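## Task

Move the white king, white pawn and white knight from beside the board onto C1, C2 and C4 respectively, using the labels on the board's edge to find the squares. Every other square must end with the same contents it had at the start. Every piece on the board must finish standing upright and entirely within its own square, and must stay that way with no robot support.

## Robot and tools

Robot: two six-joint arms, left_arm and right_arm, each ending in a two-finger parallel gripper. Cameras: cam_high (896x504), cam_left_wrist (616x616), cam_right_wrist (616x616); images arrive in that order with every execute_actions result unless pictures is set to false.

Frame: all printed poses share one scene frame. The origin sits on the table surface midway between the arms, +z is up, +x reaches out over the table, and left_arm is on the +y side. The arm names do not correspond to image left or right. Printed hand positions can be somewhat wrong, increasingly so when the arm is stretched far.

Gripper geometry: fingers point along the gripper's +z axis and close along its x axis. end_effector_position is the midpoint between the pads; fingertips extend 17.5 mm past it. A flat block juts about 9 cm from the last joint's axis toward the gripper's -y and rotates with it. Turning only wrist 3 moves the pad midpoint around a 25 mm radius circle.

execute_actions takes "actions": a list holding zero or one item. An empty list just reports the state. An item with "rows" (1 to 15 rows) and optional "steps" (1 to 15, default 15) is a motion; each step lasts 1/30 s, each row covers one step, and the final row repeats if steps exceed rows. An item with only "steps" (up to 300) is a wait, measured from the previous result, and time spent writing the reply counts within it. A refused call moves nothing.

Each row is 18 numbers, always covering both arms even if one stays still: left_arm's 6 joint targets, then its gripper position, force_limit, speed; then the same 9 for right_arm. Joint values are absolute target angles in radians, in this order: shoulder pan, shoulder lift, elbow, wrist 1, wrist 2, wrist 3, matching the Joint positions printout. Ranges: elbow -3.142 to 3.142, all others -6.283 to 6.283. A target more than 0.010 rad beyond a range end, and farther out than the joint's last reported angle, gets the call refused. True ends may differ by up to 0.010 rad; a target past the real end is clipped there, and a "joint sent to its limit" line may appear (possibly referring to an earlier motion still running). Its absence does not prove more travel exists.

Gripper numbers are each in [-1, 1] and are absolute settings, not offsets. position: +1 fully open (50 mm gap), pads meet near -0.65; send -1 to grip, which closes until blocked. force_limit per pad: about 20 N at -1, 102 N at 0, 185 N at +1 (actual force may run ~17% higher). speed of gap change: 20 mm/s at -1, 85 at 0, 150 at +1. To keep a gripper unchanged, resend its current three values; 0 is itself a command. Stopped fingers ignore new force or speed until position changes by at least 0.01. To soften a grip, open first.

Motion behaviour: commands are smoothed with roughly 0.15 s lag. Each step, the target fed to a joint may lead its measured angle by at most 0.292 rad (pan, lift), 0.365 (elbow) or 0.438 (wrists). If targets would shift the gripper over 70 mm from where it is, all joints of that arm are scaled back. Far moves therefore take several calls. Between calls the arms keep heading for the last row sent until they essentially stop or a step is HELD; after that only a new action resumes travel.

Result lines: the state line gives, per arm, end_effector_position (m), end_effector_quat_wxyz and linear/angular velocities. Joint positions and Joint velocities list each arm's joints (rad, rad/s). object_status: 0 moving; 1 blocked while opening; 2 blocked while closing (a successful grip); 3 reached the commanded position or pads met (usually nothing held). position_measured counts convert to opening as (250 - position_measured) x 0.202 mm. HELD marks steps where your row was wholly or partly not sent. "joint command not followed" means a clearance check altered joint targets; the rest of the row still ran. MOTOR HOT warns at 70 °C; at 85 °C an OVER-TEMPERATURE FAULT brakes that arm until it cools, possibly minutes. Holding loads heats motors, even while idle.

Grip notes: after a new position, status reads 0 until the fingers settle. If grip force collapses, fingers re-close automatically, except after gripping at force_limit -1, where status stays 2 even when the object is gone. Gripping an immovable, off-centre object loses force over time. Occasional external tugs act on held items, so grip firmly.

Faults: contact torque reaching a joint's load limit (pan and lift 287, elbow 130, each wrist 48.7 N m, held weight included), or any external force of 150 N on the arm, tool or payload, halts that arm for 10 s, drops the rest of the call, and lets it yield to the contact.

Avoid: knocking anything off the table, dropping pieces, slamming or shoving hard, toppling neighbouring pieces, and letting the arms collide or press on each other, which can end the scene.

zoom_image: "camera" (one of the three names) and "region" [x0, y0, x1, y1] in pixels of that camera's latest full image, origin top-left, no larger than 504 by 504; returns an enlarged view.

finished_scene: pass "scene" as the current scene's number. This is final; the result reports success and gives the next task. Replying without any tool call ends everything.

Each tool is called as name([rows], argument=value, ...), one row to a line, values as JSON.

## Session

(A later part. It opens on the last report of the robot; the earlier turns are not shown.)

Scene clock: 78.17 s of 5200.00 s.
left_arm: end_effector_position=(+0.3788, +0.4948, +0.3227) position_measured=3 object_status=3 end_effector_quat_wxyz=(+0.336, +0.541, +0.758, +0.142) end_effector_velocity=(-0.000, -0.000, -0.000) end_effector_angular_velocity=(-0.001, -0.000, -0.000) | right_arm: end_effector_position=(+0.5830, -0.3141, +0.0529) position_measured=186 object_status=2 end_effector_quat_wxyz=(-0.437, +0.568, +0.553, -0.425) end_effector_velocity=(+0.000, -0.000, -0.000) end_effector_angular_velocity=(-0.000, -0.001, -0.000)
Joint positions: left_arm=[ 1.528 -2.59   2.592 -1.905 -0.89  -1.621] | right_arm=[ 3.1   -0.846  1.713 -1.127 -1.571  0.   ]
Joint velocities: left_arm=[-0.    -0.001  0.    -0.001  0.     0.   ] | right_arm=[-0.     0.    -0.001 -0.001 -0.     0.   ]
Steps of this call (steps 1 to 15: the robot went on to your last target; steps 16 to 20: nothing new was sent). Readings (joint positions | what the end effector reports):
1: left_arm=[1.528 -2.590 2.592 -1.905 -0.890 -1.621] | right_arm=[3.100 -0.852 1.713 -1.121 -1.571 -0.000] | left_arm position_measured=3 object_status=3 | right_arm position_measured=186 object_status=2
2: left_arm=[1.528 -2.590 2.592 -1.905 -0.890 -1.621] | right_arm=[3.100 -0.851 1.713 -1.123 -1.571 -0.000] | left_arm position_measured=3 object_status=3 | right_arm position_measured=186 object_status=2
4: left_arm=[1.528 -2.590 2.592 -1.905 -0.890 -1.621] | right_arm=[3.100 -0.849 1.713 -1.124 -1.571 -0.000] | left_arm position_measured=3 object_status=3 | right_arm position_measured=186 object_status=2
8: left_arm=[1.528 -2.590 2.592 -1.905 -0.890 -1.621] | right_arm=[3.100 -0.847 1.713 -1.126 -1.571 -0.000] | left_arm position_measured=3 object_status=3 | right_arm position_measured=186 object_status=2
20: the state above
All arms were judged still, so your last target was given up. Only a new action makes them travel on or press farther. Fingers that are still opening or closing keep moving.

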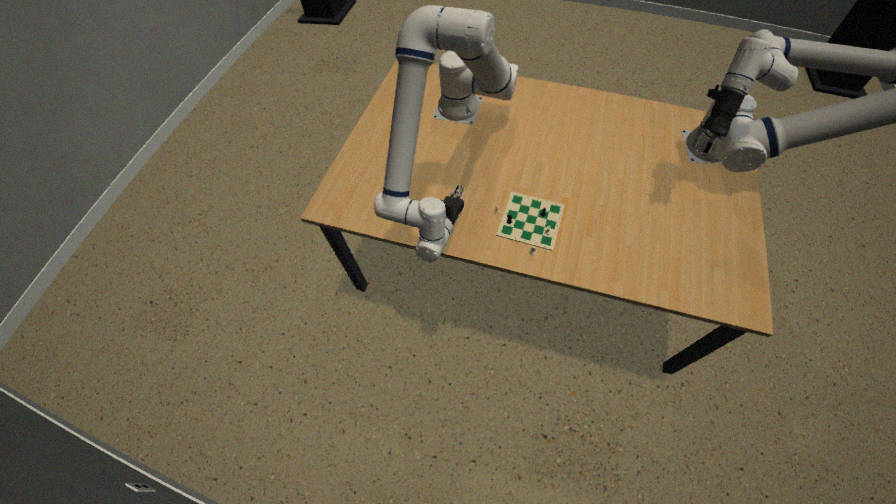

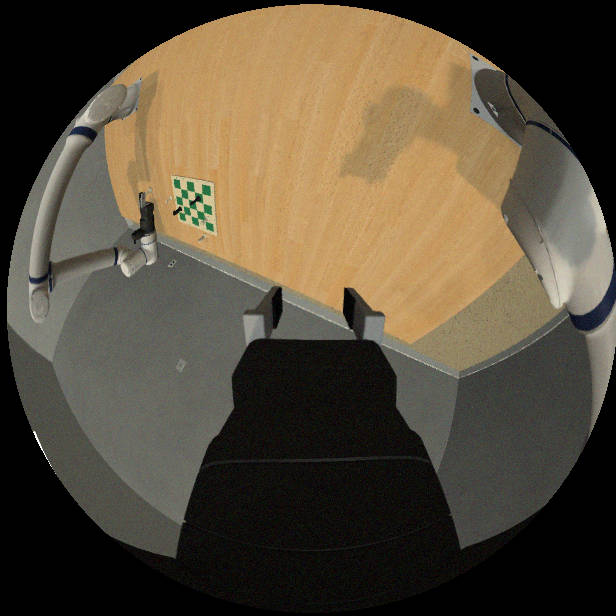

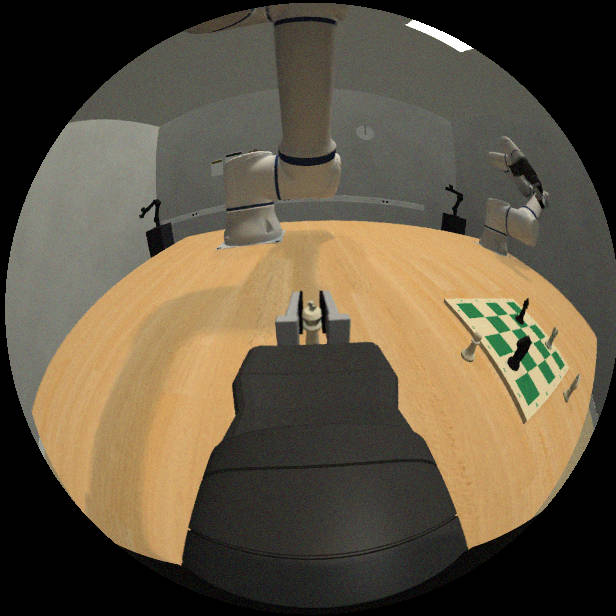

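execute_actions([
  {"rows":[[1.528,-2.59,2.592,-1.905,-0.89,-1.621,1,0,0,3.1,-0.838,1.713,-1.135,-1.571,0,-1,-0.5,0]]},
], pictures=false)

execute_actions([
  {"rows":[[1.528,-2.59,2.592,-1.905,-0.89,-1.621,1,0,0,3.1,-0.838,1.713,-1.135,-1.571,0,1,0,0]]},
], pictures=false)

execute_actions([
  {"rows":[[1.528,-2.59,2.592,-1.905,-0.89,-1.621,1,0,0,3.1,-1.1,1.713,-1.0,-1.571,0,1,0,0]]},
], pictures=false)

execute_actions([
  {"rows":[[1.528,-2.59,2.592,-1.905,-0.89,-1.621,1,0,0,3.104,-1.5175,2.327,-2.38,-1.571,-0.024,1,0,0]]},
], pictures=false)

execute_actions([
  {"steps":40},
])

Scene clock: 85.03 s of 5200.00 s.
left_arm: end_effector_position=(+0.3788, +0.4948, +0.3227) position_measured=3 object_status=3 end_effector_quat_wxyz=(+0.336, +0.541, +0.758, +0.142) end_effector_velocity=(-0.000, -0.000, -0.001) end_effector_angular_velocity=(+0.001, -0.000, -0.001) | right_arm: end_effector_position=(+0.5832, -0.3140, +0.0468) position_measured=186 object_status=2 end_effector_quat_wxyz=(-0.437, +0.568, +0.553, -0.425) end_effector_velocity=(+0.000, +0.000, -0.002) end_effector_angular_velocity=(-0.000, +0.001, -0.000)
Joint positions: left_arm=[ 1.528 -2.59   2.592 -1.905 -0.89  -1.621] | right_arm=[ 3.1   -0.838  1.713 -1.135 -1.571 -0.   ]
Joint velocities: left_arm=[-0.001 -0.001  0.002 -0.     0.    -0.   ] | right_arm=[ 0.     0.004 -0.    -0.002  0.     0.   ]
Steps of this call (steps 1 to 90: nothing new was sent; then 3.37 s passed at rest; steps 91 to 105: all 15 steps of this action). Readings (joint positions | what the end effector reports):
91: left_arm=[1.528 -2.590 2.592 -1.905 -0.890 -1.621] | right_arm=[3.100 -0.846 1.713 -1.127 -1.571 0.000] | left_arm position_measured=3 object_status=3 | right_arm position_measured=186 object_status=2
92: left_arm=[1.528 -2.590 2.592 -1.905 -0.890 -1.621] | right_arm=[3.100 -0.845 1.713 -1.128 -1.571 0.000] | left_arm position_measured=3 object_status=3 | right_arm position_measured=186 object_status=2
94: left_arm=[1.528 -2.590 2.592 -1.905 -0.890 -1.621] | right_arm=[3.100 -0.842 1.713 -1.131 -1.571 -0.000] | left_arm position_measured=3 object_status=3 | right_arm position_measured=186 object_status=2
98: left_arm=[1.528 -2.590 2.592 -1.905 -0.890 -1.621] | right_arm=[3.100 -0.839 1.713 -1.134 -1.571 -0.000] | left_arm position_measured=3 object_status=3 | right_arm position_measured=186 object_status=2
105: the state above

Scene clock: 85.53 s of 5200.00 s.
left_arm: end_effector_position=(+0.3788, +0.4948, +0.3227) position_measured=3 object_status=3 end_effector_quat_wxyz=(+0.336, +0.541, +0.758, +0.142) end_effector_velocity=(-0.000, +0.000, -0.000) end_effector_angular_velocity=(+0.001, +0.000, -0.000) | right_arm: end_effector_position=(+0.5831, -0.3141, +0.0465) position_measured=3 object_status=0 end_effector_quat_wxyz=(-0.437, +0.568, +0.553, -0.425) end_effector_velocity=(+0.000, -0.000, +0.002) end_effector_angular_velocity=(-0.000, -0.003, +0.000)
Joint positions: left_arm=[ 1.528 -2.59   2.592 -1.905 -0.89  -1.621] | right_arm=[ 3.1   -0.838  1.713 -1.135 -1.571  0.   ]
Joint velocities: left_arm=[ 0.     0.     0.     0.    -0.     0.001] | right_arm=[ 0.    -0.004  0.    -0.    -0.    -0.   ]
Steps of this call (steps 1 to 15: all 15 steps of this action). Readings (joint positions | what the end effector reports):
1: left_arm=[1.528 -2.590 2.592 -1.905 -0.890 -1.621] | right_arm=[3.100 -0.838 1.713 -1.135 -1.571 -0.000] | left_arm position_measured=3 object_status=3 | right_arm position_measured=182 object_status=0
2: left_arm=[1.528 -2.590 2.592 -1.905 -0.890 -1.621] | right_arm=[3.100 -0.838 1.713 -1.136 -1.571 -0.000] | left_arm position_measured=3 object_status=3 | right_arm position_measured=168 object_status=0
4: left_arm=[1.528 -2.590 2.592 -1.905 -0.890 -1.621] | right_arm=[3.100 -0.838 1.713 -1.136 -1.571 0.000] | left_arm position_measured=3 object_status=3 | right_arm position_measured=140 object_status=0
8: left_arm=[1.528 -2.590 2.592 -1.905 -0.890 -1.621] | right_arm=[3.100 -0.838 1.713 -1.135 -1.571 -0.000] | left_arm position_measured=3 object_status=3 | right_arm position_measured=84 object_status=0
15: the state above

Scene clock: 86.03 s of 5200.00 s.
left_arm: end_effector_position=(+0.3788, +0.4948, +0.3227) position_measured=3 object_status=3 end_effector_quat_wxyz=(+0.336, +0.541, +0.758, +0.142) end_effector_velocity=(-0.000, -0.001, +0.001) end_effector_angular_velocity=(-0.000, -0.000, -0.001) | right_arm: end_effector_position=(+0.5779, -0.3139, +0.1992) position_measured=3 object_status=3 end_effector_quat_wxyz=(-0.404, +0.592, +0.576, -0.393) end_effector_velocity=(-0.022, +0.001, +0.125) end_effector_angular_velocity=(-0.003, -0.091, +0.000)
Joint positions: left_arm=[ 1.528 -2.59   2.592 -1.905 -0.89  -1.621] | right_arm=[ 3.1   -1.074  1.713 -1.014 -1.571  0.   ]
Joint velocities: left_arm=[-0.002  0.001 -0.002  0.     0.    -0.   ] | right_arm=[ 0.    -0.197  0.002  0.104 -0.     0.   ]
Steps of this call (steps 1 to 15: all 15 steps of this action). Readings (joint positions | what the end effector reports):
1: left_arm=[1.528 -2.590 2.592 -1.905 -0.890 -1.621] | right_arm=[3.100 -0.838 1.713 -1.135 -1.571 -0.000] | left_arm position_measured=3 object_status=3 | right_arm position_measured=3 object_status=0
2: left_arm=[1.528 -2.590 2.592 -1.905 -0.890 -1.621] | right_arm=[3.100 -0.849 1.714 -1.129 -1.571 0.000] | left_arm position_measured=3 object_status=3 | right_arm position_measured=3 object_status=0
4: left_arm=[1.528 -2.590 2.592 -1.905 -0.890 -1.621] | right_arm=[3.100 -0.891 1.712 -1.108 -1.571 -0.000] | left_arm position_measured=3 object_status=3 | right_arm position_measured=3 object_status=0
8: left_arm=[1.528 -2.590 2.592 -1.905 -0.890 -1.621] | right_arm=[3.100 -0.968 1.713 -1.068 -1.571 -0.000] | left_arm position_measured=3 object_status=3 | right_arm position_measured=3 object_status=3
15: the state above

Scene clock: 86.53 s of 5200.00 s.
left_arm: end_effector_position=(+0.3788, +0.4948, +0.3227) position_measured=3 object_status=3 end_effector_quat_wxyz=(+0.336, +0.541, +0.758, +0.142) end_effector_velocity=(-0.000, -0.000, +0.001) end_effector_angular_velocity=(-0.004, -0.001, +0.000) | right_arm: end_effector_position=(+0.4523, -0.3096, +0.1154) position_measured=3 object_status=3 end_effector_quat_wxyz=(-0.227, +0.673, +0.670, -0.217) end_effector_velocity=(+0.110, -0.001, -0.291) end_effector_angular_velocity=(-0.033, -2.008, +0.026)
Joint positions: left_arm=[ 1.528 -2.59   2.592 -1.905 -0.89  -1.621] | right_arm=[ 3.104 -1.445  2.213 -1.7   -1.571 -0.021]
Joint velocities: left_arm=[-0.001 -0.002 -0.001 -0.     0.    -0.001] | right_arm=[ 0.006 -0.565  0.889 -2.331  0.001 -0.026]
Steps of this call (steps 1 to 15: all 15 steps of this action). Readings (joint positions | what the end effector reports):
1: left_arm=[1.528 -2.590 2.592 -1.905 -0.890 -1.621] | right_arm=[3.100 -1.080 1.714 -1.011 -1.571 -0.000] | left_arm position_measured=3 object_status=3 | right_arm position_measured=3 object_status=3
2: left_arm=[1.528 -2.590 2.592 -1.905 -0.890 -1.621] | right_arm=[3.100 -1.094 1.728 -1.027 -1.571 -0.001] | left_arm position_measured=3 object_status=3 | right_arm position_measured=3 object_status=3
4: left_arm=[1.528 -2.590 2.592 -1.905 -0.890 -1.621] | right_arm=[3.101 -1.149 1.796 -1.109 -1.571 -0.005] | left_arm position_measured=3 object_status=3 | right_arm position_measured=3 object_status=3
8: left_arm=[1.528 -2.590 2.592 -1.905 -0.890 -1.621] | right_arm=[3.102 -1.274 1.952 -1.295 -1.571 -0.013] | left_arm position_measured=3 object_status=3 | right_arm position_measured=3 object_status=3
15: the state above

Scene clock: 87.87 s of 5200.00 s.
left_arm: end_effector_position=(+0.3788, +0.4948, +0.3227) position_measured=3 object_status=3 end_effector_quat_wxyz=(+0.336, +0.541, +0.758, +0.142) end_effector_velocity=(-0.000, -0.000, +0.001) end_effector_angular_velocity=(-0.002, +0.000, +0.000) | right_arm: end_effector_position=(+0.5842, -0.3126, +0.1004) position_measured=3 object_status=3 end_effector_quat_wxyz=(-0.000, +0.707, +0.707, -0.000) end_effector_velocity=(-0.001, +0.000, -0.001) end_effector_angular_velocity=(+0.001, +0.001, -0.000)
Joint positions: left_arm=[ 1.528 -2.59   2.592 -1.905 -0.89  -1.621] | right_arm=[ 3.104 -1.517  2.327 -2.38  -1.571 -0.024]
Joint velocities: left_arm=[-0.    -0.    -0.001  0.    -0.    -0.001] | right_arm=[-0.     0.     0.001 -0.     0.001  0.   ]
Steps of this call (steps 1 to 40: the robot went on to your last target). Readings (joint positions | what the end effector reports):
1: left_arm=[1.528 -2.590 2.592 -1.905 -0.890 -1.621] | right_arm=[3.104 -1.462 2.239 -1.780 -1.571 -0.021] | left_arm position_measured=3 object_status=3 | right_arm position_measured=3 object_status=3
2: left_arm=[1.528 -2.590 2.592 -1.905 -0.890 -1.621] | right_arm=[3.104 -1.474 2.259 -1.858 -1.571 -0.022] | left_arm position_measured=3 object_status=3 | right_arm position_measured=3 object_status=3
4: left_arm=[1.528 -2.590 2.592 -1.905 -0.890 -1.621] | right_arm=[3.104 -1.489 2.281 -1.988 -1.571 -0.023] | left_arm position_measured=3 object_status=3 | right_arm position_measured=3 object_status=3
8: left_arm=[1.528 -2.590 2.592 -1.905 -0.890 -1.621] | right_arm=[3.104 -1.504 2.306 -2.203 -1.571 -0.023] | left_arm position_measured=3 object_status=3 | right_arm position_measured=3 object_status=3
40: the state above

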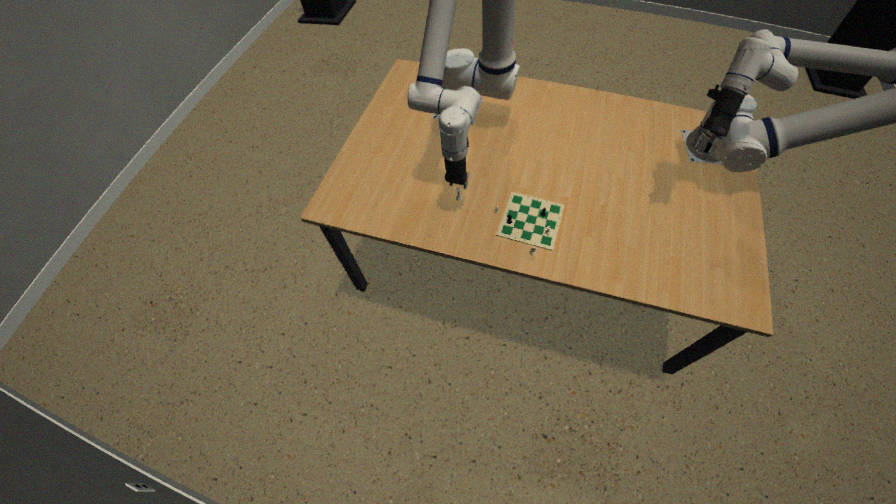

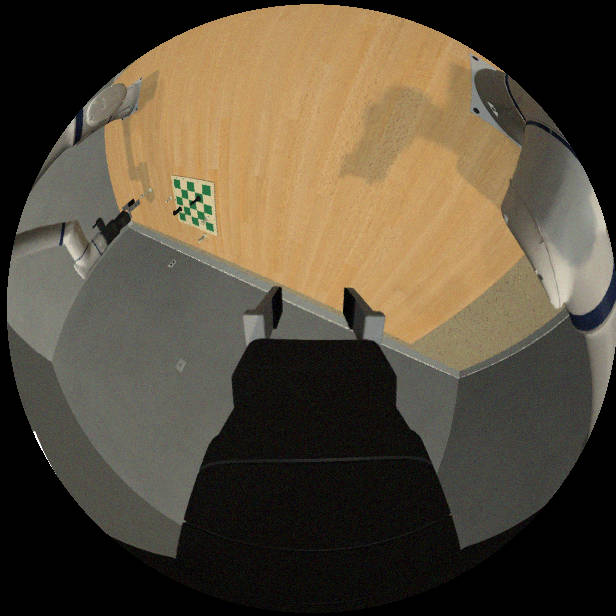

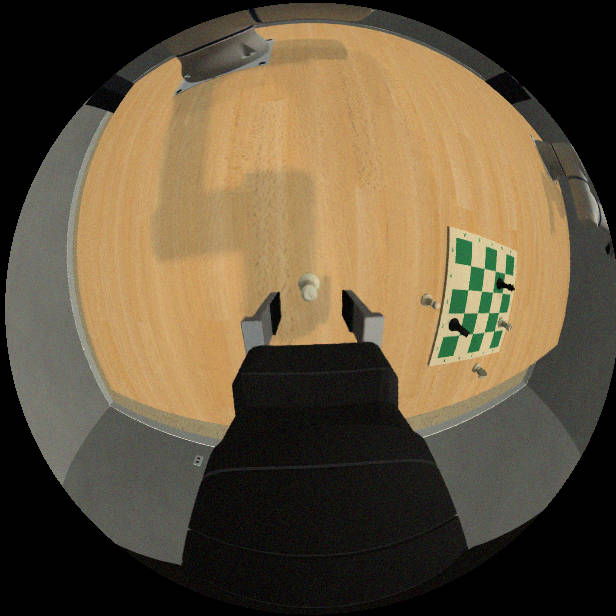

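execute_actions([
  {"rows":[[1.528,-2.59,2.592,-1.905,-0.89,-1.621,1,0,0,3.1,-1.405,2.3745,-2.5405,-1.571,-0.024,1,0,0]]},
], pictures=false)

execute_actions([
  {"rows":[[1.528,-2.59,2.592,-1.905,-0.89,-1.621,1,0,0,3.1,-1.405,2.3745,-2.5405,-1.571,-0.024,-1,0.6,0]]},
], pictures=false)

execute_actions([
  {"steps":8},
], pictures=false)

execute_actions([
  {"rows":[[1.528,-2.59,2.592,-1.905,-0.89,-1.621,1,0,0,3.1,-1.53,2.32,-2.361,-1.571,-0.024,-1,0.6,0]]},
], pictures=false)

execute_actions([
  {"rows":[[1.528,-2.59,2.592,-1.905,-0.89,-1.621,1,0,0,3.517,-1.203,1.892,-2.26,-1.571,0.389,-1,0.6,0]]},
], pictures=false)

execute_actions([
  {"steps":25},
], pictures=false)

execute_actions([
  {"rows":[[1.528,-2.59,2.592,-1.905,-0.89,-1.621,1,0,0,3.517,-1.123,1.931,-2.379,-1.571,0.389,-1,0.6,0]]},
])

Scene clock: 96.00 s of 5200.00 s.
left_arm: end_effector_position=(+0.3788, +0.4948, +0.3227) position_measured=3 object_status=3 end_effector_quat_wxyz=(+0.336, +0.541, +0.758, +0.142) end_effector_velocity=(+0.000, -0.000, +0.001) end_effector_angular_velocity=(-0.001, +0.000, +0.001) | right_arm: end_effector_position=(+0.5831, -0.3146, +0.0374) position_measured=3 object_status=3 end_effector_quat_wxyz=(+0.000, +0.708, +0.706, +0.000) end_effector_velocity=(-0.001, -0.000, -0.015) end_effector_angular_velocity=(-0.000, +0.000, -0.001)
Joint positions: left_arm=[ 1.528 -2.59   2.592 -1.905 -0.89  -1.621] | right_arm=[ 3.1   -1.409  2.373 -2.536 -1.571 -0.024]
Joint velocities: left_arm=[ 0.     0.    -0.001  0.    -0.    -0.001] | right_arm=[-0.001  0.027  0.011 -0.038 -0.     0.   ]
Steps of this call (steps 1 to 15: the robot went on to your last target; steps 16 to 90: nothing new was sent; then 4.63 s passed at rest; steps 91 to 105: all 15 steps of this action). Readings (joint positions | what the end effector reports):
91: left_arm=[1.528 -2.590 2.592 -1.905 -0.890 -1.621] | right_arm=[3.104 -1.517 2.327 -2.381 -1.571 -0.024] | left_arm position_measured=3 object_status=3 | right_arm position_measured=3 object_status=3
92: left_arm=[1.528 -2.590 2.592 -1.905 -0.890 -1.621] | right_arm=[3.104 -1.507 2.331 -2.397 -1.571 -0.024] | left_arm position_measured=3 object_status=3 | right_arm position_measured=3 object_status=3
94: left_arm=[1.528 -2.590 2.592 -1.905 -0.890 -1.621] | right_arm=[3.102 -1.465 2.350 -2.454 -1.571 -0.024] | left_arm position_measured=3 object_status=3 | right_arm position_measured=3 object_status=3
98: left_arm=[1.528 -2.590 2.592 -1.905 -0.890 -1.621] | right_arm=[3.101 -1.426 2.365 -2.510 -1.571 -0.024] | left_arm position_measured=3 object_status=3 | right_arm position_measured=3 object_status=3
105: the state above

Scene clock: 96.50 s of 5200.00 s.
left_arm: end_effector_position=(+0.3788, +0.4948, +0.3227) position_measured=3 object_status=3 end_effector_quat_wxyz=(+0.336, +0.541, +0.758, +0.142) end_effector_velocity=(-0.000, -0.000, +0.001) end_effector_angular_velocity=(-0.001, -0.000, -0.001) | right_arm: end_effector_position=(+0.5829, -0.3146, +0.0355) position_measured=194 object_status=0 end_effector_quat_wxyz=(+0.000, +0.708, +0.706, -0.000) end_effector_velocity=(+0.001, -0.000, +0.000) end_effector_angular_velocity=(-0.000, -0.001, -0.001)
Joint positions: left_arm=[ 1.528 -2.59   2.592 -1.905 -0.89  -1.621] | right_arm=[ 3.1   -1.405  2.374 -2.54  -1.571 -0.024]
Joint velocities: left_arm=[-0.    -0.001 -0.001  0.001 -0.     0.   ] | right_arm=[-0.    -0.    -0.001 -0.001 -0.     0.001]
Steps of this call (steps 1 to 15: all 15 steps of this action). Readings (joint positions | what the end effector reports):
1: left_arm=[1.528 -2.590 2.592 -1.905 -0.890 -1.621] | right_arm=[3.100 -1.408 2.373 -2.537 -1.571 -0.024] | left_arm position_measured=3 object_status=3 | right_arm position_measured=7 object_status=0
2: left_arm=[1.528 -2.590 2.592 -1.905 -0.890 -1.621] | right_arm=[3.100 -1.407 2.374 -2.538 -1.571 -0.024] | left_arm position_measured=3 object_status=3 | right_arm position_measured=21 object_status=0
4: left_arm=[1.528 -2.590 2.592 -1.905 -0.890 -1.621] | right_arm=[3.100 -1.406 2.374 -2.539 -1.571 -0.024] | left_arm position_measured=3 object_status=3 | right_arm position_measured=49 object_status=0
8: left_arm=[1.528 -2.590 2.592 -1.905 -0.890 -1.621] | right_arm=[3.100 -1.405 2.374 -2.540 -1.571 -0.024] | left_arm position_measured=3 object_status=3 | right_arm position_measured=105 object_status=0
15: the state above

Scene clock: 96.77 s of 5200.00 s.
left_arm: end_effector_position=(+0.3788, +0.4948, +0.3227) position_measured=3 object_status=3 end_effector_quat_wxyz=(+0.336, +0.541, +0.758, +0.142) end_effector_velocity=(+0.000, +0.001, -0.002) end_effector_angular_velocity=(+0.002, -0.000, +0.000) | right_arm: end_effector_position=(+0.5829, -0.3146, +0.0354) position_measured=194 object_status=2 end_effector_quat_wxyz=(+0.000, +0.708, +0.706, -0.000) end_effector_velocity=(-0.001, +0.000, -0.001) end_effector_angular_velocity=(+0.001, +0.002, +0.000)
Joint positions: left_arm=[ 1.528 -2.59   2.592 -1.905 -0.89  -1.621] | right_arm=[ 3.1   -1.405  2.374 -2.54  -1.571 -0.024]
Joint velocities: left_arm=[ 0.001 -0.     0.002 -0.001  0.     0.001] | right_arm=[-0.     0.002  0.    -0.     0.001 -0.   ]
Steps of this call (steps 1 to 8: the robot went on to your last target). Readings (joint positions | what the end effector reports):
1: left_arm=[1.528 -2.590 2.592 -1.905 -0.890 -1.621] | right_arm=[3.100 -1.405 2.374 -2.540 -1.571 -0.024] | left_arm position_measured=3 object_status=3 | right_arm position_measured=194 object_status=0
2: left_arm=[1.528 -2.590 2.592 -1.905 -0.890 -1.621] | right_arm=[3.100 -1.405 2.374 -2.540 -1.571 -0.024] | left_arm position_measured=3 object_status=3 | right_arm position_measured=194 object_status=0
4: left_arm=[1.528 -2.590 2.592 -1.905 -0.890 -1.621] | right_arm=[3.100 -1.405 2.374 -2.540 -1.571 -0.024] | left_arm position_measured=3 object_status=3 | right_arm position_measured=194 object_status=0
8: the state above

Scene clock: 97.27 s of 5200.00 s.
left_arm: end_effector_position=(+0.3788, +0.4948, +0.3227) position_measured=3 object_status=3 end_effector_quat_wxyz=(+0.336, +0.541, +0.758, +0.142) end_effector_velocity=(+0.000, +0.001, +0.000) end_effector_angular_velocity=(+0.000, -0.001, +0.002) | right_arm: end_effector_position=(+0.5854, -0.3147, +0.1061) position_measured=194 object_status=2 end_effector_quat_wxyz=(+0.000, +0.708, +0.706, -0.000) end_effector_velocity=(-0.001, +0.000, +0.019) end_effector_angular_velocity=(-0.000, -0.001, +0.000)
Joint positions: left_arm=[ 1.528 -2.59   2.592 -1.905 -0.89  -1.621] | right_arm=[ 3.1   -1.526  2.322 -2.367 -1.571 -0.024]
Joint velocities: left_arm=[ 0.001  0.    -0.     0.     0.001 -0.   ] | right_arm=[ 0.    -0.032 -0.013  0.044 -0.     0.   ]
Steps of this call (steps 1 to 15: all 15 steps of this action). Readings (joint positions | what the end effector reports):
1: left_arm=[1.528 -2.590 2.592 -1.905 -0.890 -1.621] | right_arm=[3.100 -1.405 2.374 -2.540 -1.571 -0.024] | left_arm position_measured=3 object_status=3 | right_arm position_measured=194 object_status=2
2: left_arm=[1.528 -2.590 2.592 -1.905 -0.890 -1.621] | right_arm=[3.100 -1.416 2.371 -2.523 -1.571 -0.024] | left_arm position_measured=3 object_status=3 | right_arm position_measured=194 object_status=2
4: left_arm=[1.528 -2.590 2.592 -1.905 -0.890 -1.621] | right_arm=[3.100 -1.460 2.350 -2.461 -1.571 -0.024] | left_arm position_measured=3 object_status=3 | right_arm position_measured=194 object_status=2
8: left_arm=[1.528 -2.590 2.592 -1.905 -0.890 -1.621] | right_arm=[3.100 -1.505 2.331 -2.396 -1.571 -0.024] | left_arm position_measured=3 object_status=3 | right_arm position_measured=194 object_status=2
15: the state above

Scene clock: 97.77 s of 5200.00 s.
left_arm: end_effector_position=(+0.3788, +0.4948, +0.3227) position_measured=3 object_status=3 end_effector_quat_wxyz=(+0.336, +0.541, +0.758, +0.142) end_effector_velocity=(-0.000, +0.000, -0.001) end_effector_angular_velocity=(+0.001, +0.000, -0.000) | right_arm: end_effector_position=(+0.6697, -0.1684, +0.1148) position_measured=194 object_status=2 end_effector_quat_wxyz=(-0.001, +0.715, +0.699, -0.001) end_effector_velocity=(+0.096, +0.353, +0.002) end_effector_angular_velocity=(+0.000, -0.007, +0.058)
Joint positions: left_arm=[ 1.528 -2.59   2.592 -1.905 -0.89  -1.621] | right_arm=[ 3.326 -1.338  2.074 -2.303 -1.571  0.219]
Joint velocities: left_arm=[ 0.     0.     0.001 -0.001 -0.     0.   ] | right_arm=[ 0.482  0.339 -0.455  0.109 -0.     0.424]
Steps of this call (steps 1 to 15: all 15 steps of this action). Readings (joint positions | what the end effector reports):
1: left_arm=[1.528 -2.590 2.592 -1.905 -0.890 -1.621] | right_arm=[3.100 -1.526 2.321 -2.365 -1.571 -0.024] | left_arm position_measured=3 object_status=3 | right_arm position_measured=194 object_status=2
2: left_arm=[1.528 -2.590 2.592 -1.905 -0.890 -1.621] | right_arm=[3.111 -1.517 2.308 -2.361 -1.571 -0.008] | left_arm position_measured=3 object_status=3 | right_arm position_measured=194 object_status=2
4: left_arm=[1.528 -2.590 2.592 -1.905 -0.890 -1.621] | right_arm=[3.146 -1.482 2.263 -2.349 -1.571 0.040] | left_arm position_measured=3 object_status=3 | right_arm position_measured=194 object_status=2
8: left_arm=[1.528 -2.590 2.592 -1.905 -0.890 -1.621] | right_arm=[3.209 -1.423 2.187 -2.330 -1.571 0.113] | left_arm position_measured=3 object_status=3 | right_arm position_measured=194 object_status=2
15: the state above

Scene clock: 98.60 s of 5200.00 s.
left_arm: end_effector_position=(+0.3788, +0.4948, +0.3227) position_measured=3 object_status=3 end_effector_quat_wxyz=(+0.336, +0.541, +0.758, +0.142) end_effector_velocity=(-0.000, -0.000, -0.001) end_effector_angular_velocity=(+0.000, -0.000, -0.001) | right_arm: end_effector_position=(+0.6899, -0.0176, +0.1106) position_measured=194 object_status=2 end_effector_quat_wxyz=(+0.000, +0.707, +0.707, +0.000) end_effector_velocity=(-0.001, +0.005, -0.001) end_effector_angular_velocity=(+0.000, +0.001, +0.002)
Joint positions: left_arm=[ 1.528 -2.59   2.592 -1.905 -0.89  -1.621] | right_arm=[ 3.516 -1.204  1.893 -2.26  -1.571  0.388]
Joint velocities: left_arm=[-0.001 -0.001  0.001 -0.     0.     0.   ] | right_arm=[ 0.006  0.005 -0.005  0.001  0.001  0.005]
Steps of this call (steps 1 to 25: the robot went on to your last target). Readings (joint positions | what the end effector reports):
1: left_arm=[1.528 -2.590 2.592 -1.905 -0.890 -1.621] | right_arm=[3.342 -1.327 2.058 -2.300 -1.571 0.234] | left_arm position_measured=3 object_status=3 | right_arm position_measured=194 object_status=2
2: left_arm=[1.528 -2.590 2.592 -1.905 -0.890 -1.621] | right_arm=[3.358 -1.315 2.043 -2.296 -1.571 0.248] | left_arm position_measured=3 object_status=3 | right_arm position_measured=194 object_status=2
4: left_arm=[1.528 -2.590 2.592 -1.905 -0.890 -1.621] | right_arm=[3.390 -1.293 2.013 -2.289 -1.571 0.276] | left_arm position_measured=3 object_status=3 | right_arm position_measured=194 object_status=2
8: left_arm=[1.528 -2.590 2.592 -1.905 -0.890 -1.621] | right_arm=[3.452 -1.249 1.954 -2.275 -1.571 0.331] | left_arm position_measured=3 object_status=3 | right_arm position_measured=194 object_status=2
25: the state above

Scene clock: 99.10 s of 5200.00 s.
left_arm: end_effector_position=(+0.3788, +0.4948, +0.3227) position_measured=3 object_status=3 end_effector_quat_wxyz=(+0.336, +0.541, +0.758, +0.142) end_effector_velocity=(+0.000, +0.000, +0.001) end_effector_angular_velocity=(-0.002, +0.000, +0.003) | right_arm: end_effector_position=(+0.6891, -0.0173, +0.0433) position_measured=194 object_status=2 end_effector_quat_wxyz=(+0.000, +0.707, +0.707, +0.000) end_effector_velocity=(-0.001, -0.000, -0.015) end_effector_angular_velocity=(+0.000, +0.000, -0.000)
Joint positions: left_arm=[ 1.528 -2.59   2.592 -1.905 -0.89  -1.621] | right_arm=[ 3.517 -1.125  1.93  -2.376 -1.571  0.389]
Joint velocities: left_arm=[ 0.002  0.    -0.001 -0.    -0.    -0.001] | right_arm=[ 0.     0.018  0.009 -0.027  0.     0.   ]
Steps of this call (steps 1 to 15: all 15 steps of this action). Readings (joint positions | what the end effector reports):
1: left_arm=[1.528 -2.590 2.592 -1.905 -0.890 -1.621] | right_arm=[3.516 -1.203 1.893 -2.260 -1.571 0.388] | left_arm position_measured=3 object_status=3 | right_arm position_measured=194 object_status=2
2: left_arm=[1.528 -2.590 2.592 -1.905 -0.890 -1.621] | right_arm=[3.517 -1.193 1.896 -2.277 -1.571 0.389] | left_arm position_measured=3 object_status=3 | right_arm position_measured=194 object_status=2
4: left_arm=[1.528 -2.590 2.592 -1.905 -0.890 -1.621] | right_arm=[3.517 -1.162 1.913 -2.318 -1.571 0.389] | left_arm position_measured=3 object_status=3 | right_arm position_measured=194 object_status=2
8: left_arm=[1.528 -2.590 2.592 -1.905 -0.890 -1.621] | right_arm=[3.517 -1.137 1.924 -2.358 -1.571 0.389] | left_arm position_measured=3 object_status=3 | right_arm position_measured=194 object_status=2
15: the state above

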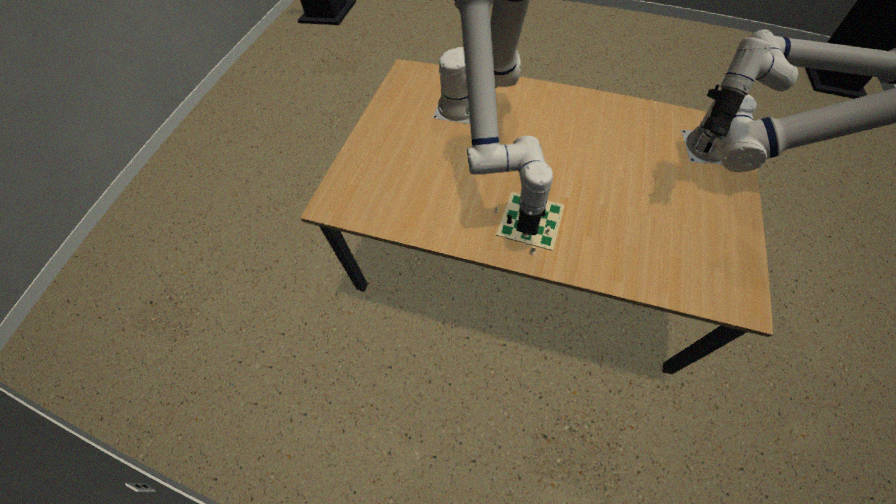

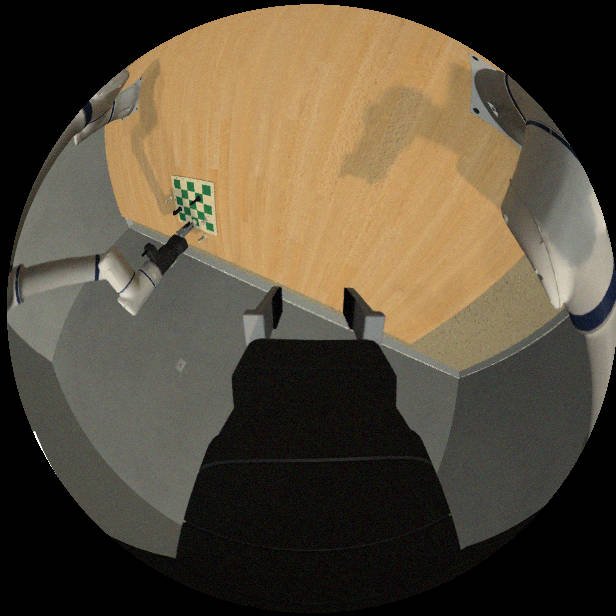

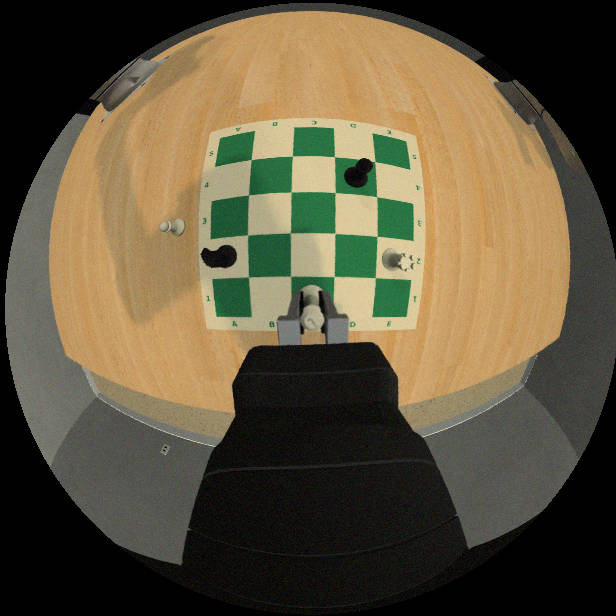

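execute_actions([
  {"rows":[[1.528,-2.59,2.592,-1.905,-0.89,-1.621,1,0,0,3.517,-1.12,1.933,-2.384,-1.571,0.389,-1,0.6,0]],"steps":10},
], pictures=false)

execute_actions([
  {"rows":[[1.528,-2.59,2.592,-1.905,-0.89,-1.621,1,0,0,3.517,-1.12,1.933,-2.384,-1.571,0.389,1,0.6,0]],"steps":10},
], pictures=false)

execute_actions([
  {"rows":[[1.528,-2.59,2.592,-1.905,-0.89,-1.621,1,0,0,3.517,-1.203,1.892,-2.26,-1.571,0.389,1,0.6,0]]},
])

execute_actions([
  {"rows":[[1.528,-2.59,2.592,-1.905,-0.89,-1.621,1,0,0,3.37,-1.3834,2.1684,-2.356,-1.571,0.242,1,0.6,0]]},
], pictures=false)

execute_actions([
  {"rows":[[1.528,-2.59,2.592,-1.905,-0.89,-1.621,1,0,0,3.37,-1.274,2.2092,-2.506,-1.571,0.242,1,0.6,0]]},
])

Scene clock: 106.07 s of 5200.00 s.
left_arm: end_effector_position=(+0.3788, +0.4948, +0.3227) position_measured=3 object_status=3 end_effector_quat_wxyz=(+0.336, +0.541, +0.758, +0.142) end_effector_velocity=(+0.000, -0.000, +0.000) end_effector_angular_velocity=(+0.001, +0.000, -0.001) | right_arm: end_effector_position=(+0.6887, -0.0174, +0.0390) position_measured=194 object_status=2 end_effector_quat_wxyz=(+0.000, +0.707, +0.707, +0.000) end_effector_velocity=(-0.001, -0.001, -0.003) end_effector_angular_velocity=(-0.001, +0.002, +0.000)
Joint positions: left_arm=[ 1.528 -2.59   2.592 -1.905 -0.89  -1.621] | right_arm=[ 3.517 -1.12   1.933 -2.384 -1.571  0.389]
Joint velocities: left_arm=[-0.     0.001 -0.001 -0.    -0.     0.001] | right_arm=[-0.     0.003  0.003 -0.003 -0.    -0.   ]
Steps of this call (steps 1 to 15: the robot went on to your last target; steps 16 to 90: nothing new was sent; then 3.63 s passed at rest; steps 91 to 100: all 10 steps of this action). Readings (joint positions | what the end effector reports):
91: left_arm=[1.528 -2.590 2.592 -1.905 -0.890 -1.621] | right_arm=[3.517 -1.123 1.931 -2.379 -1.571 0.389] | left_arm position_measured=3 object_status=3 | right_arm position_measured=194 object_status=2
92: left_arm=[1.528 -2.590 2.592 -1.905 -0.890 -1.621] | right_arm=[3.517 -1.123 1.931 -2.380 -1.571 0.389] | left_arm position_measured=3 object_status=3 | right_arm position_measured=194 object_status=2
94: left_arm=[1.528 -2.590 2.592 -1.905 -0.890 -1.621] | right_arm=[3.517 -1.122 1.932 -2.382 -1.571 0.389] | left_arm position_measured=3 object_status=3 | right_arm position_measured=194 object_status=2
98: left_arm=[1.528 -2.590 2.592 -1.905 -0.890 -1.621] | right_arm=[3.517 -1.121 1.932 -2.383 -1.571 0.389] | left_arm position_measured=3 object_status=3 | right_arm position_measured=194 object_status=2
100: the state above

Scene clock: 106.40 s of 5200.00 s.
left_arm: end_effector_position=(+0.3788, +0.4948, +0.3227) position_measured=3 object_status=3 end_effector_quat_wxyz=(+0.336, +0.541, +0.758, +0.142) end_effector_velocity=(+0.000, +0.000, +0.001) end_effector_angular_velocity=(-0.002, -0.000, +0.001) | right_arm: end_effector_position=(+0.6884, -0.0175, +0.0382) position_measured=64 object_status=0 end_effector_quat_wxyz=(+0.000, +0.707, +0.707, -0.000) end_effector_velocity=(+0.001, +0.000, +0.003) end_effector_angular_velocity=(+0.001, -0.004, -0.000)
Joint positions: left_arm=[ 1.528 -2.59   2.592 -1.905 -0.89  -1.621] | right_arm=[ 3.517 -1.12   1.933 -2.384 -1.571  0.389]
Joint velocities: left_arm=[ 0.001 -0.    -0.001  0.    -0.    -0.   ] | right_arm=[-0.    -0.003 -0.001 -0.001 -0.     0.   ]
Steps of this call (steps 1 to 10: all 10 steps of this action). Readings (joint positions | what the end effector reports):
1: left_arm=[1.528 -2.590 2.592 -1.905 -0.890 -1.621] | right_arm=[3.517 -1.120 1.933 -2.384 -1.571 0.389] | left_arm position_measured=3 object_status=3 | right_arm position_measured=191 object_status=0
2: left_arm=[1.528 -2.590 2.592 -1.905 -0.890 -1.621] | right_arm=[3.517 -1.120 1.934 -2.384 -1.571 0.389] | left_arm position_measured=3 object_status=3 | right_arm position_measured=177 object_status=0
4: left_arm=[1.528 -2.590 2.592 -1.905 -0.890 -1.621] | right_arm=[3.517 -1.119 1.934 -2.383 -1.571 0.389] | left_arm position_measured=3 object_status=3 | right_arm position_measured=149 object_status=0
8: left_arm=[1.528 -2.590 2.592 -1.905 -0.890 -1.621] | right_arm=[3.517 -1.119 1.933 -2.384 -1.571 0.389] | left_arm position_measured=3 object_status=3 | right_arm position_measured=93 object_status=0
10: the state above

Scene clock: 106.90 s of 5200.00 s.
left_arm: end_effector_position=(+0.3788, +0.4948, +0.3227) position_measured=3 object_status=3 end_effector_quat_wxyz=(+0.336, +0.541, +0.758, +0.142) end_effector_velocity=(-0.000, +0.000, +0.000) end_effector_angular_velocity=(-0.001, -0.000, -0.000) | right_arm: end_effector_position=(+0.6899, -0.0169, +0.1083) position_measured=3 object_status=3 end_effector_quat_wxyz=(+0.000, +0.707, +0.707, +0.000) end_effector_velocity=(-0.000, +0.000, +0.017) end_effector_angular_velocity=(+0.001, -0.001, -0.000)
Joint positions: left_arm=[ 1.528 -2.59   2.592 -1.905 -0.89  -1.621] | right_arm=[ 3.517 -1.2    1.893 -2.264 -1.571  0.389]
Joint velocities: left_arm=[ 0.    -0.002 -0.     0.    -0.     0.   ] | right_arm=[-0.    -0.02  -0.01   0.028  0.001  0.   ]
Steps of this call (steps 1 to 15: all 15 steps of this action). Readings (joint positions | what the end effector reports):
1: left_arm=[1.528 -2.590 2.592 -1.905 -0.890 -1.621] | right_arm=[3.517 -1.120 1.933 -2.384 -1.571 0.389] | left_arm position_measured=3 object_status=3 | right_arm position_measured=50 object_status=0
2: left_arm=[1.528 -2.590 2.592 -1.905 -0.890 -1.621] | right_arm=[3.517 -1.130 1.929 -2.367 -1.571 0.389] | left_arm position_measured=3 object_status=3 | right_arm position_measured=36 object_status=0
4: left_arm=[1.528 -2.590 2.592 -1.905 -0.890 -1.621] | right_arm=[3.517 -1.161 1.911 -2.324 -1.571 0.389] | left_arm position_measured=3 object_status=3 | right_arm position_measured=10 object_status=0
8: left_arm=[1.528 -2.590 2.592 -1.905 -0.890 -1.621] | right_arm=[3.517 -1.188 1.899 -2.282 -1.571 0.389] | left_arm position_measured=3 object_status=3 | right_arm position_measured=3 object_status=0
15: the state above

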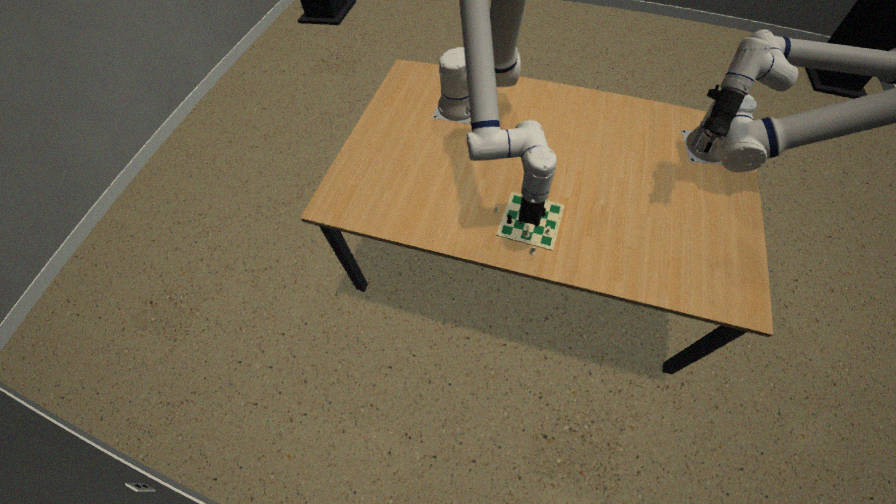

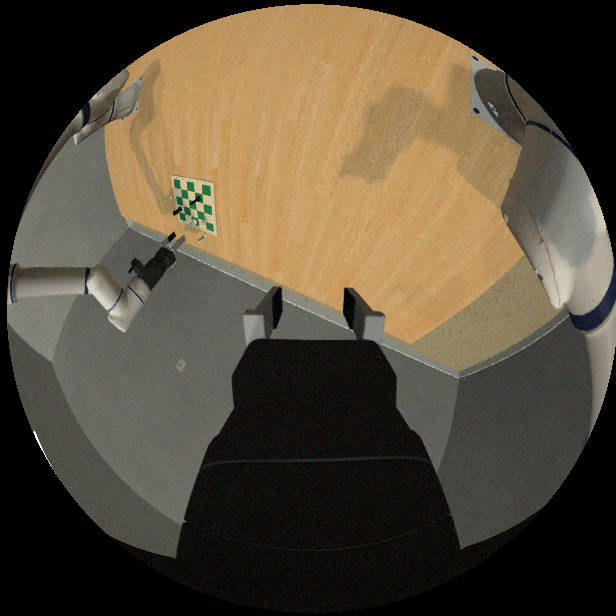

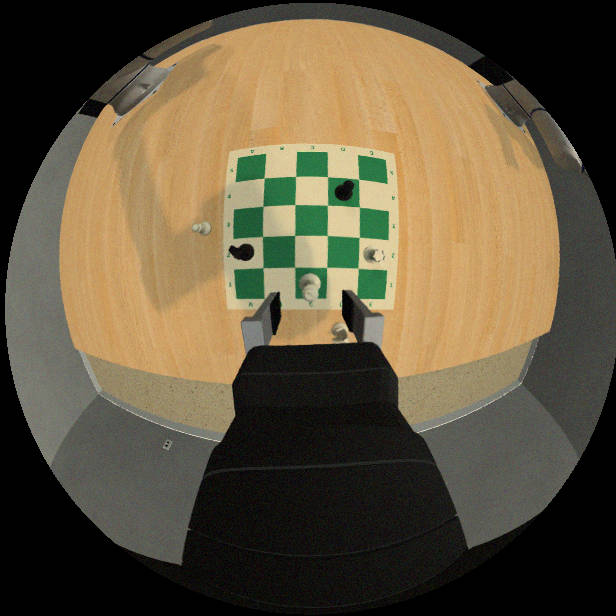

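Scene clock: 107.40 s of 5200.00 s.
left_arm: end_effector_position=(+0.3788, +0.4948, +0.3227) position_measured=3 object_status=3 end_effector_quat_wxyz=(+0.336, +0.541, +0.758, +0.142) end_effector_velocity=(+0.000, +0.001, -0.001) end_effector_angular_velocity=(-0.000, +0.001, +0.003) | right_arm: end_effector_position=(+0.6188, -0.1422, +0.1017) position_measured=3 object_status=3 end_effector_quat_wxyz=(+0.000, +0.707, +0.707, +0.000) end_effector_velocity=(-0.058, -0.076, -0.009) end_effector_angular_velocity=(+0.001, -0.001, -0.001)
Joint positions: left_arm=[ 1.528 -2.59   2.592 -1.905 -0.89  -1.621] | right_arm=[ 3.382 -1.368  2.146 -2.348 -1.571  0.254]
Joint velocities: left_arm=[ 0.002  0.     0.001 -0.    -0.    -0.002] | right_arm=[-0.092 -0.114  0.172 -0.059  0.001 -0.092]
Steps of this call (steps 1 to 15: all 15 steps of this action). Readings (joint positions | what the end effector reports):
1: left_arm=[1.528 -2.590 2.592 -1.905 -0.890 -1.621] | right_arm=[3.517 -1.201 1.893 -2.263 -1.571 0.389] | left_arm position_measured=3 object_status=3 | right_arm position_measured=3 object_status=3
2: left_arm=[1.528 -2.590 2.592 -1.905 -0.890 -1.621] | right_arm=[3.510 -1.211 1.906 -2.267 -1.571 0.381] | left_arm position_measured=3 object_status=3 | right_arm position_measured=3 object_status=3
4: left_arm=[1.528 -2.590 2.592 -1.905 -0.890 -1.621] | right_arm=[3.485 -1.242 1.954 -2.283 -1.571 0.357] | left_arm position_measured=3 object_status=3 | right_arm position_measured=3 object_status=3
8: left_arm=[1.528 -2.590 2.592 -1.905 -0.890 -1.621] | right_arm=[3.438 -1.300 2.041 -2.313 -1.571 0.310] | left_arm position_measured=3 object_status=3 | right_arm position_measured=3 object_status=3
15: the state above

Scene clock: 107.90 s of 5200.00 s.
left_arm: end_effector_position=(+0.3788, +0.4948, +0.3227) position_measured=3 object_status=3 end_effector_quat_wxyz=(+0.336, +0.541, +0.758, +0.142) end_effector_velocity=(-0.000, -0.000, -0.001) end_effector_angular_velocity=(+0.000, +0.001, -0.001) | right_arm: end_effector_position=(+0.6116, -0.1518, +0.0306) position_measured=3 object_status=3 end_effector_quat_wxyz=(+0.000, +0.707, +0.707, +0.000) end_effector_velocity=(-0.002, -0.001, -0.016) end_effector_angular_velocity=(+0.002, -0.002, -0.000)
Joint positions: left_arm=[ 1.528 -2.59   2.592 -1.905 -0.89  -1.621] | right_arm=[ 3.37  -1.277  2.207 -2.501 -1.571  0.242]
Joint velocities: left_arm=[-0.002 -0.001  0.002  0.    -0.    -0.001] | right_arm=[-0.002  0.022  0.013 -0.037  0.001 -0.002]
Steps of this call (steps 1 to 15: all 15 steps of this action). Readings (joint positions | what the end effector reports):
1: left_arm=[1.528 -2.590 2.592 -1.905 -0.890 -1.621] | right_arm=[3.379 -1.371 2.151 -2.351 -1.571 0.251] | left_arm position_measured=3 object_status=3 | right_arm position_measured=3 object_status=3
2: left_arm=[1.528 -2.590 2.592 -1.905 -0.890 -1.621] | right_arm=[3.377 -1.364 2.158 -2.368 -1.571 0.249] | left_arm position_measured=3 object_status=3 | right_arm position_measured=3 object_status=3
4: left_arm=[1.528 -2.590 2.592 -1.905 -0.890 -1.621] | right_arm=[3.374 -1.328 2.180 -2.421 -1.571 0.246] | left_arm position_measured=3 object_status=3 | right_arm position_measured=3 object_status=3
8: left_arm=[1.528 -2.590 2.592 -1.905 -0.890 -1.621] | right_arm=[3.372 -1.293 2.198 -2.476 -1.571 0.244] | left_arm position_measured=3 object_status=3 | right_arm position_measured=3 object_status=3
15: the state above

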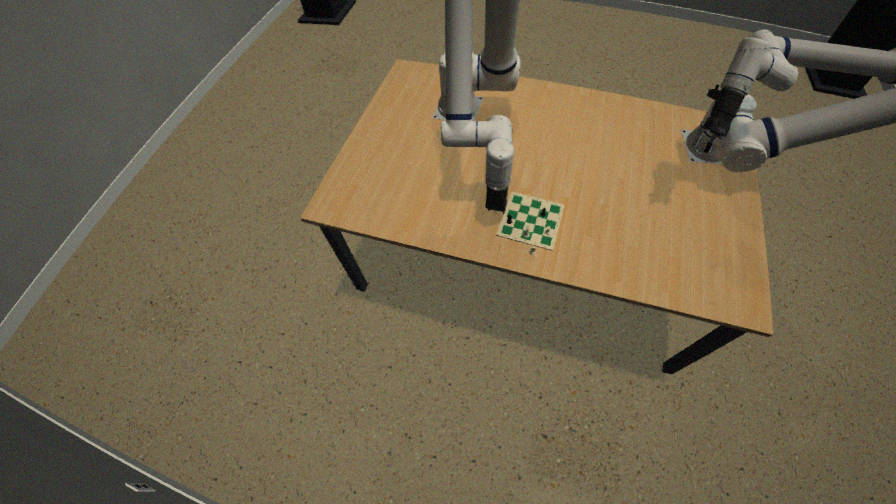

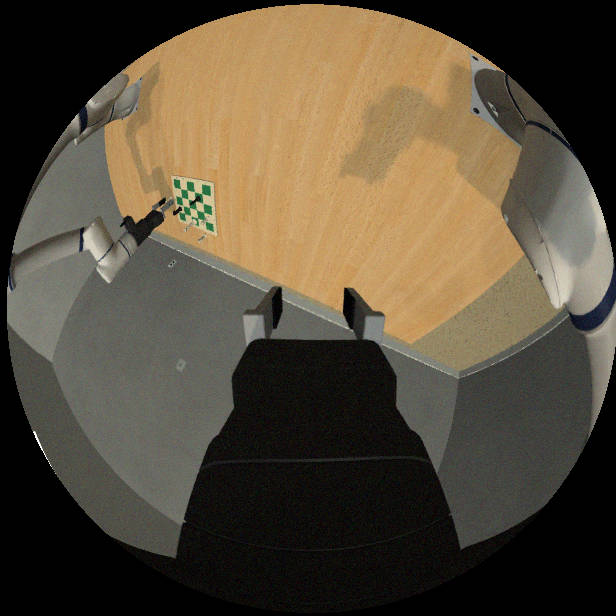

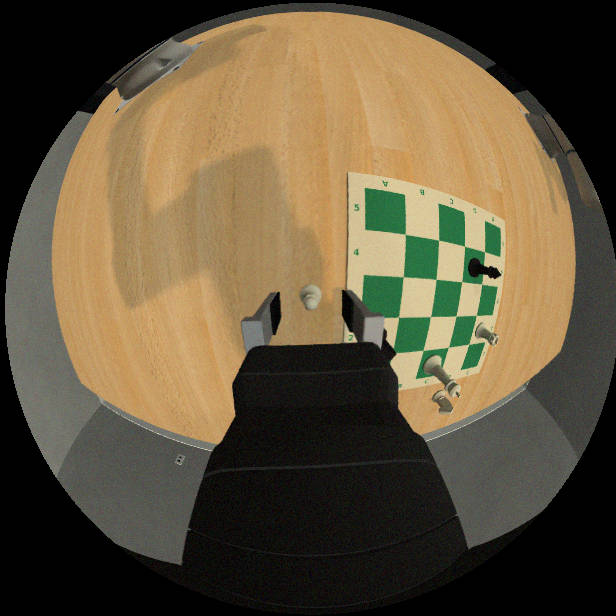

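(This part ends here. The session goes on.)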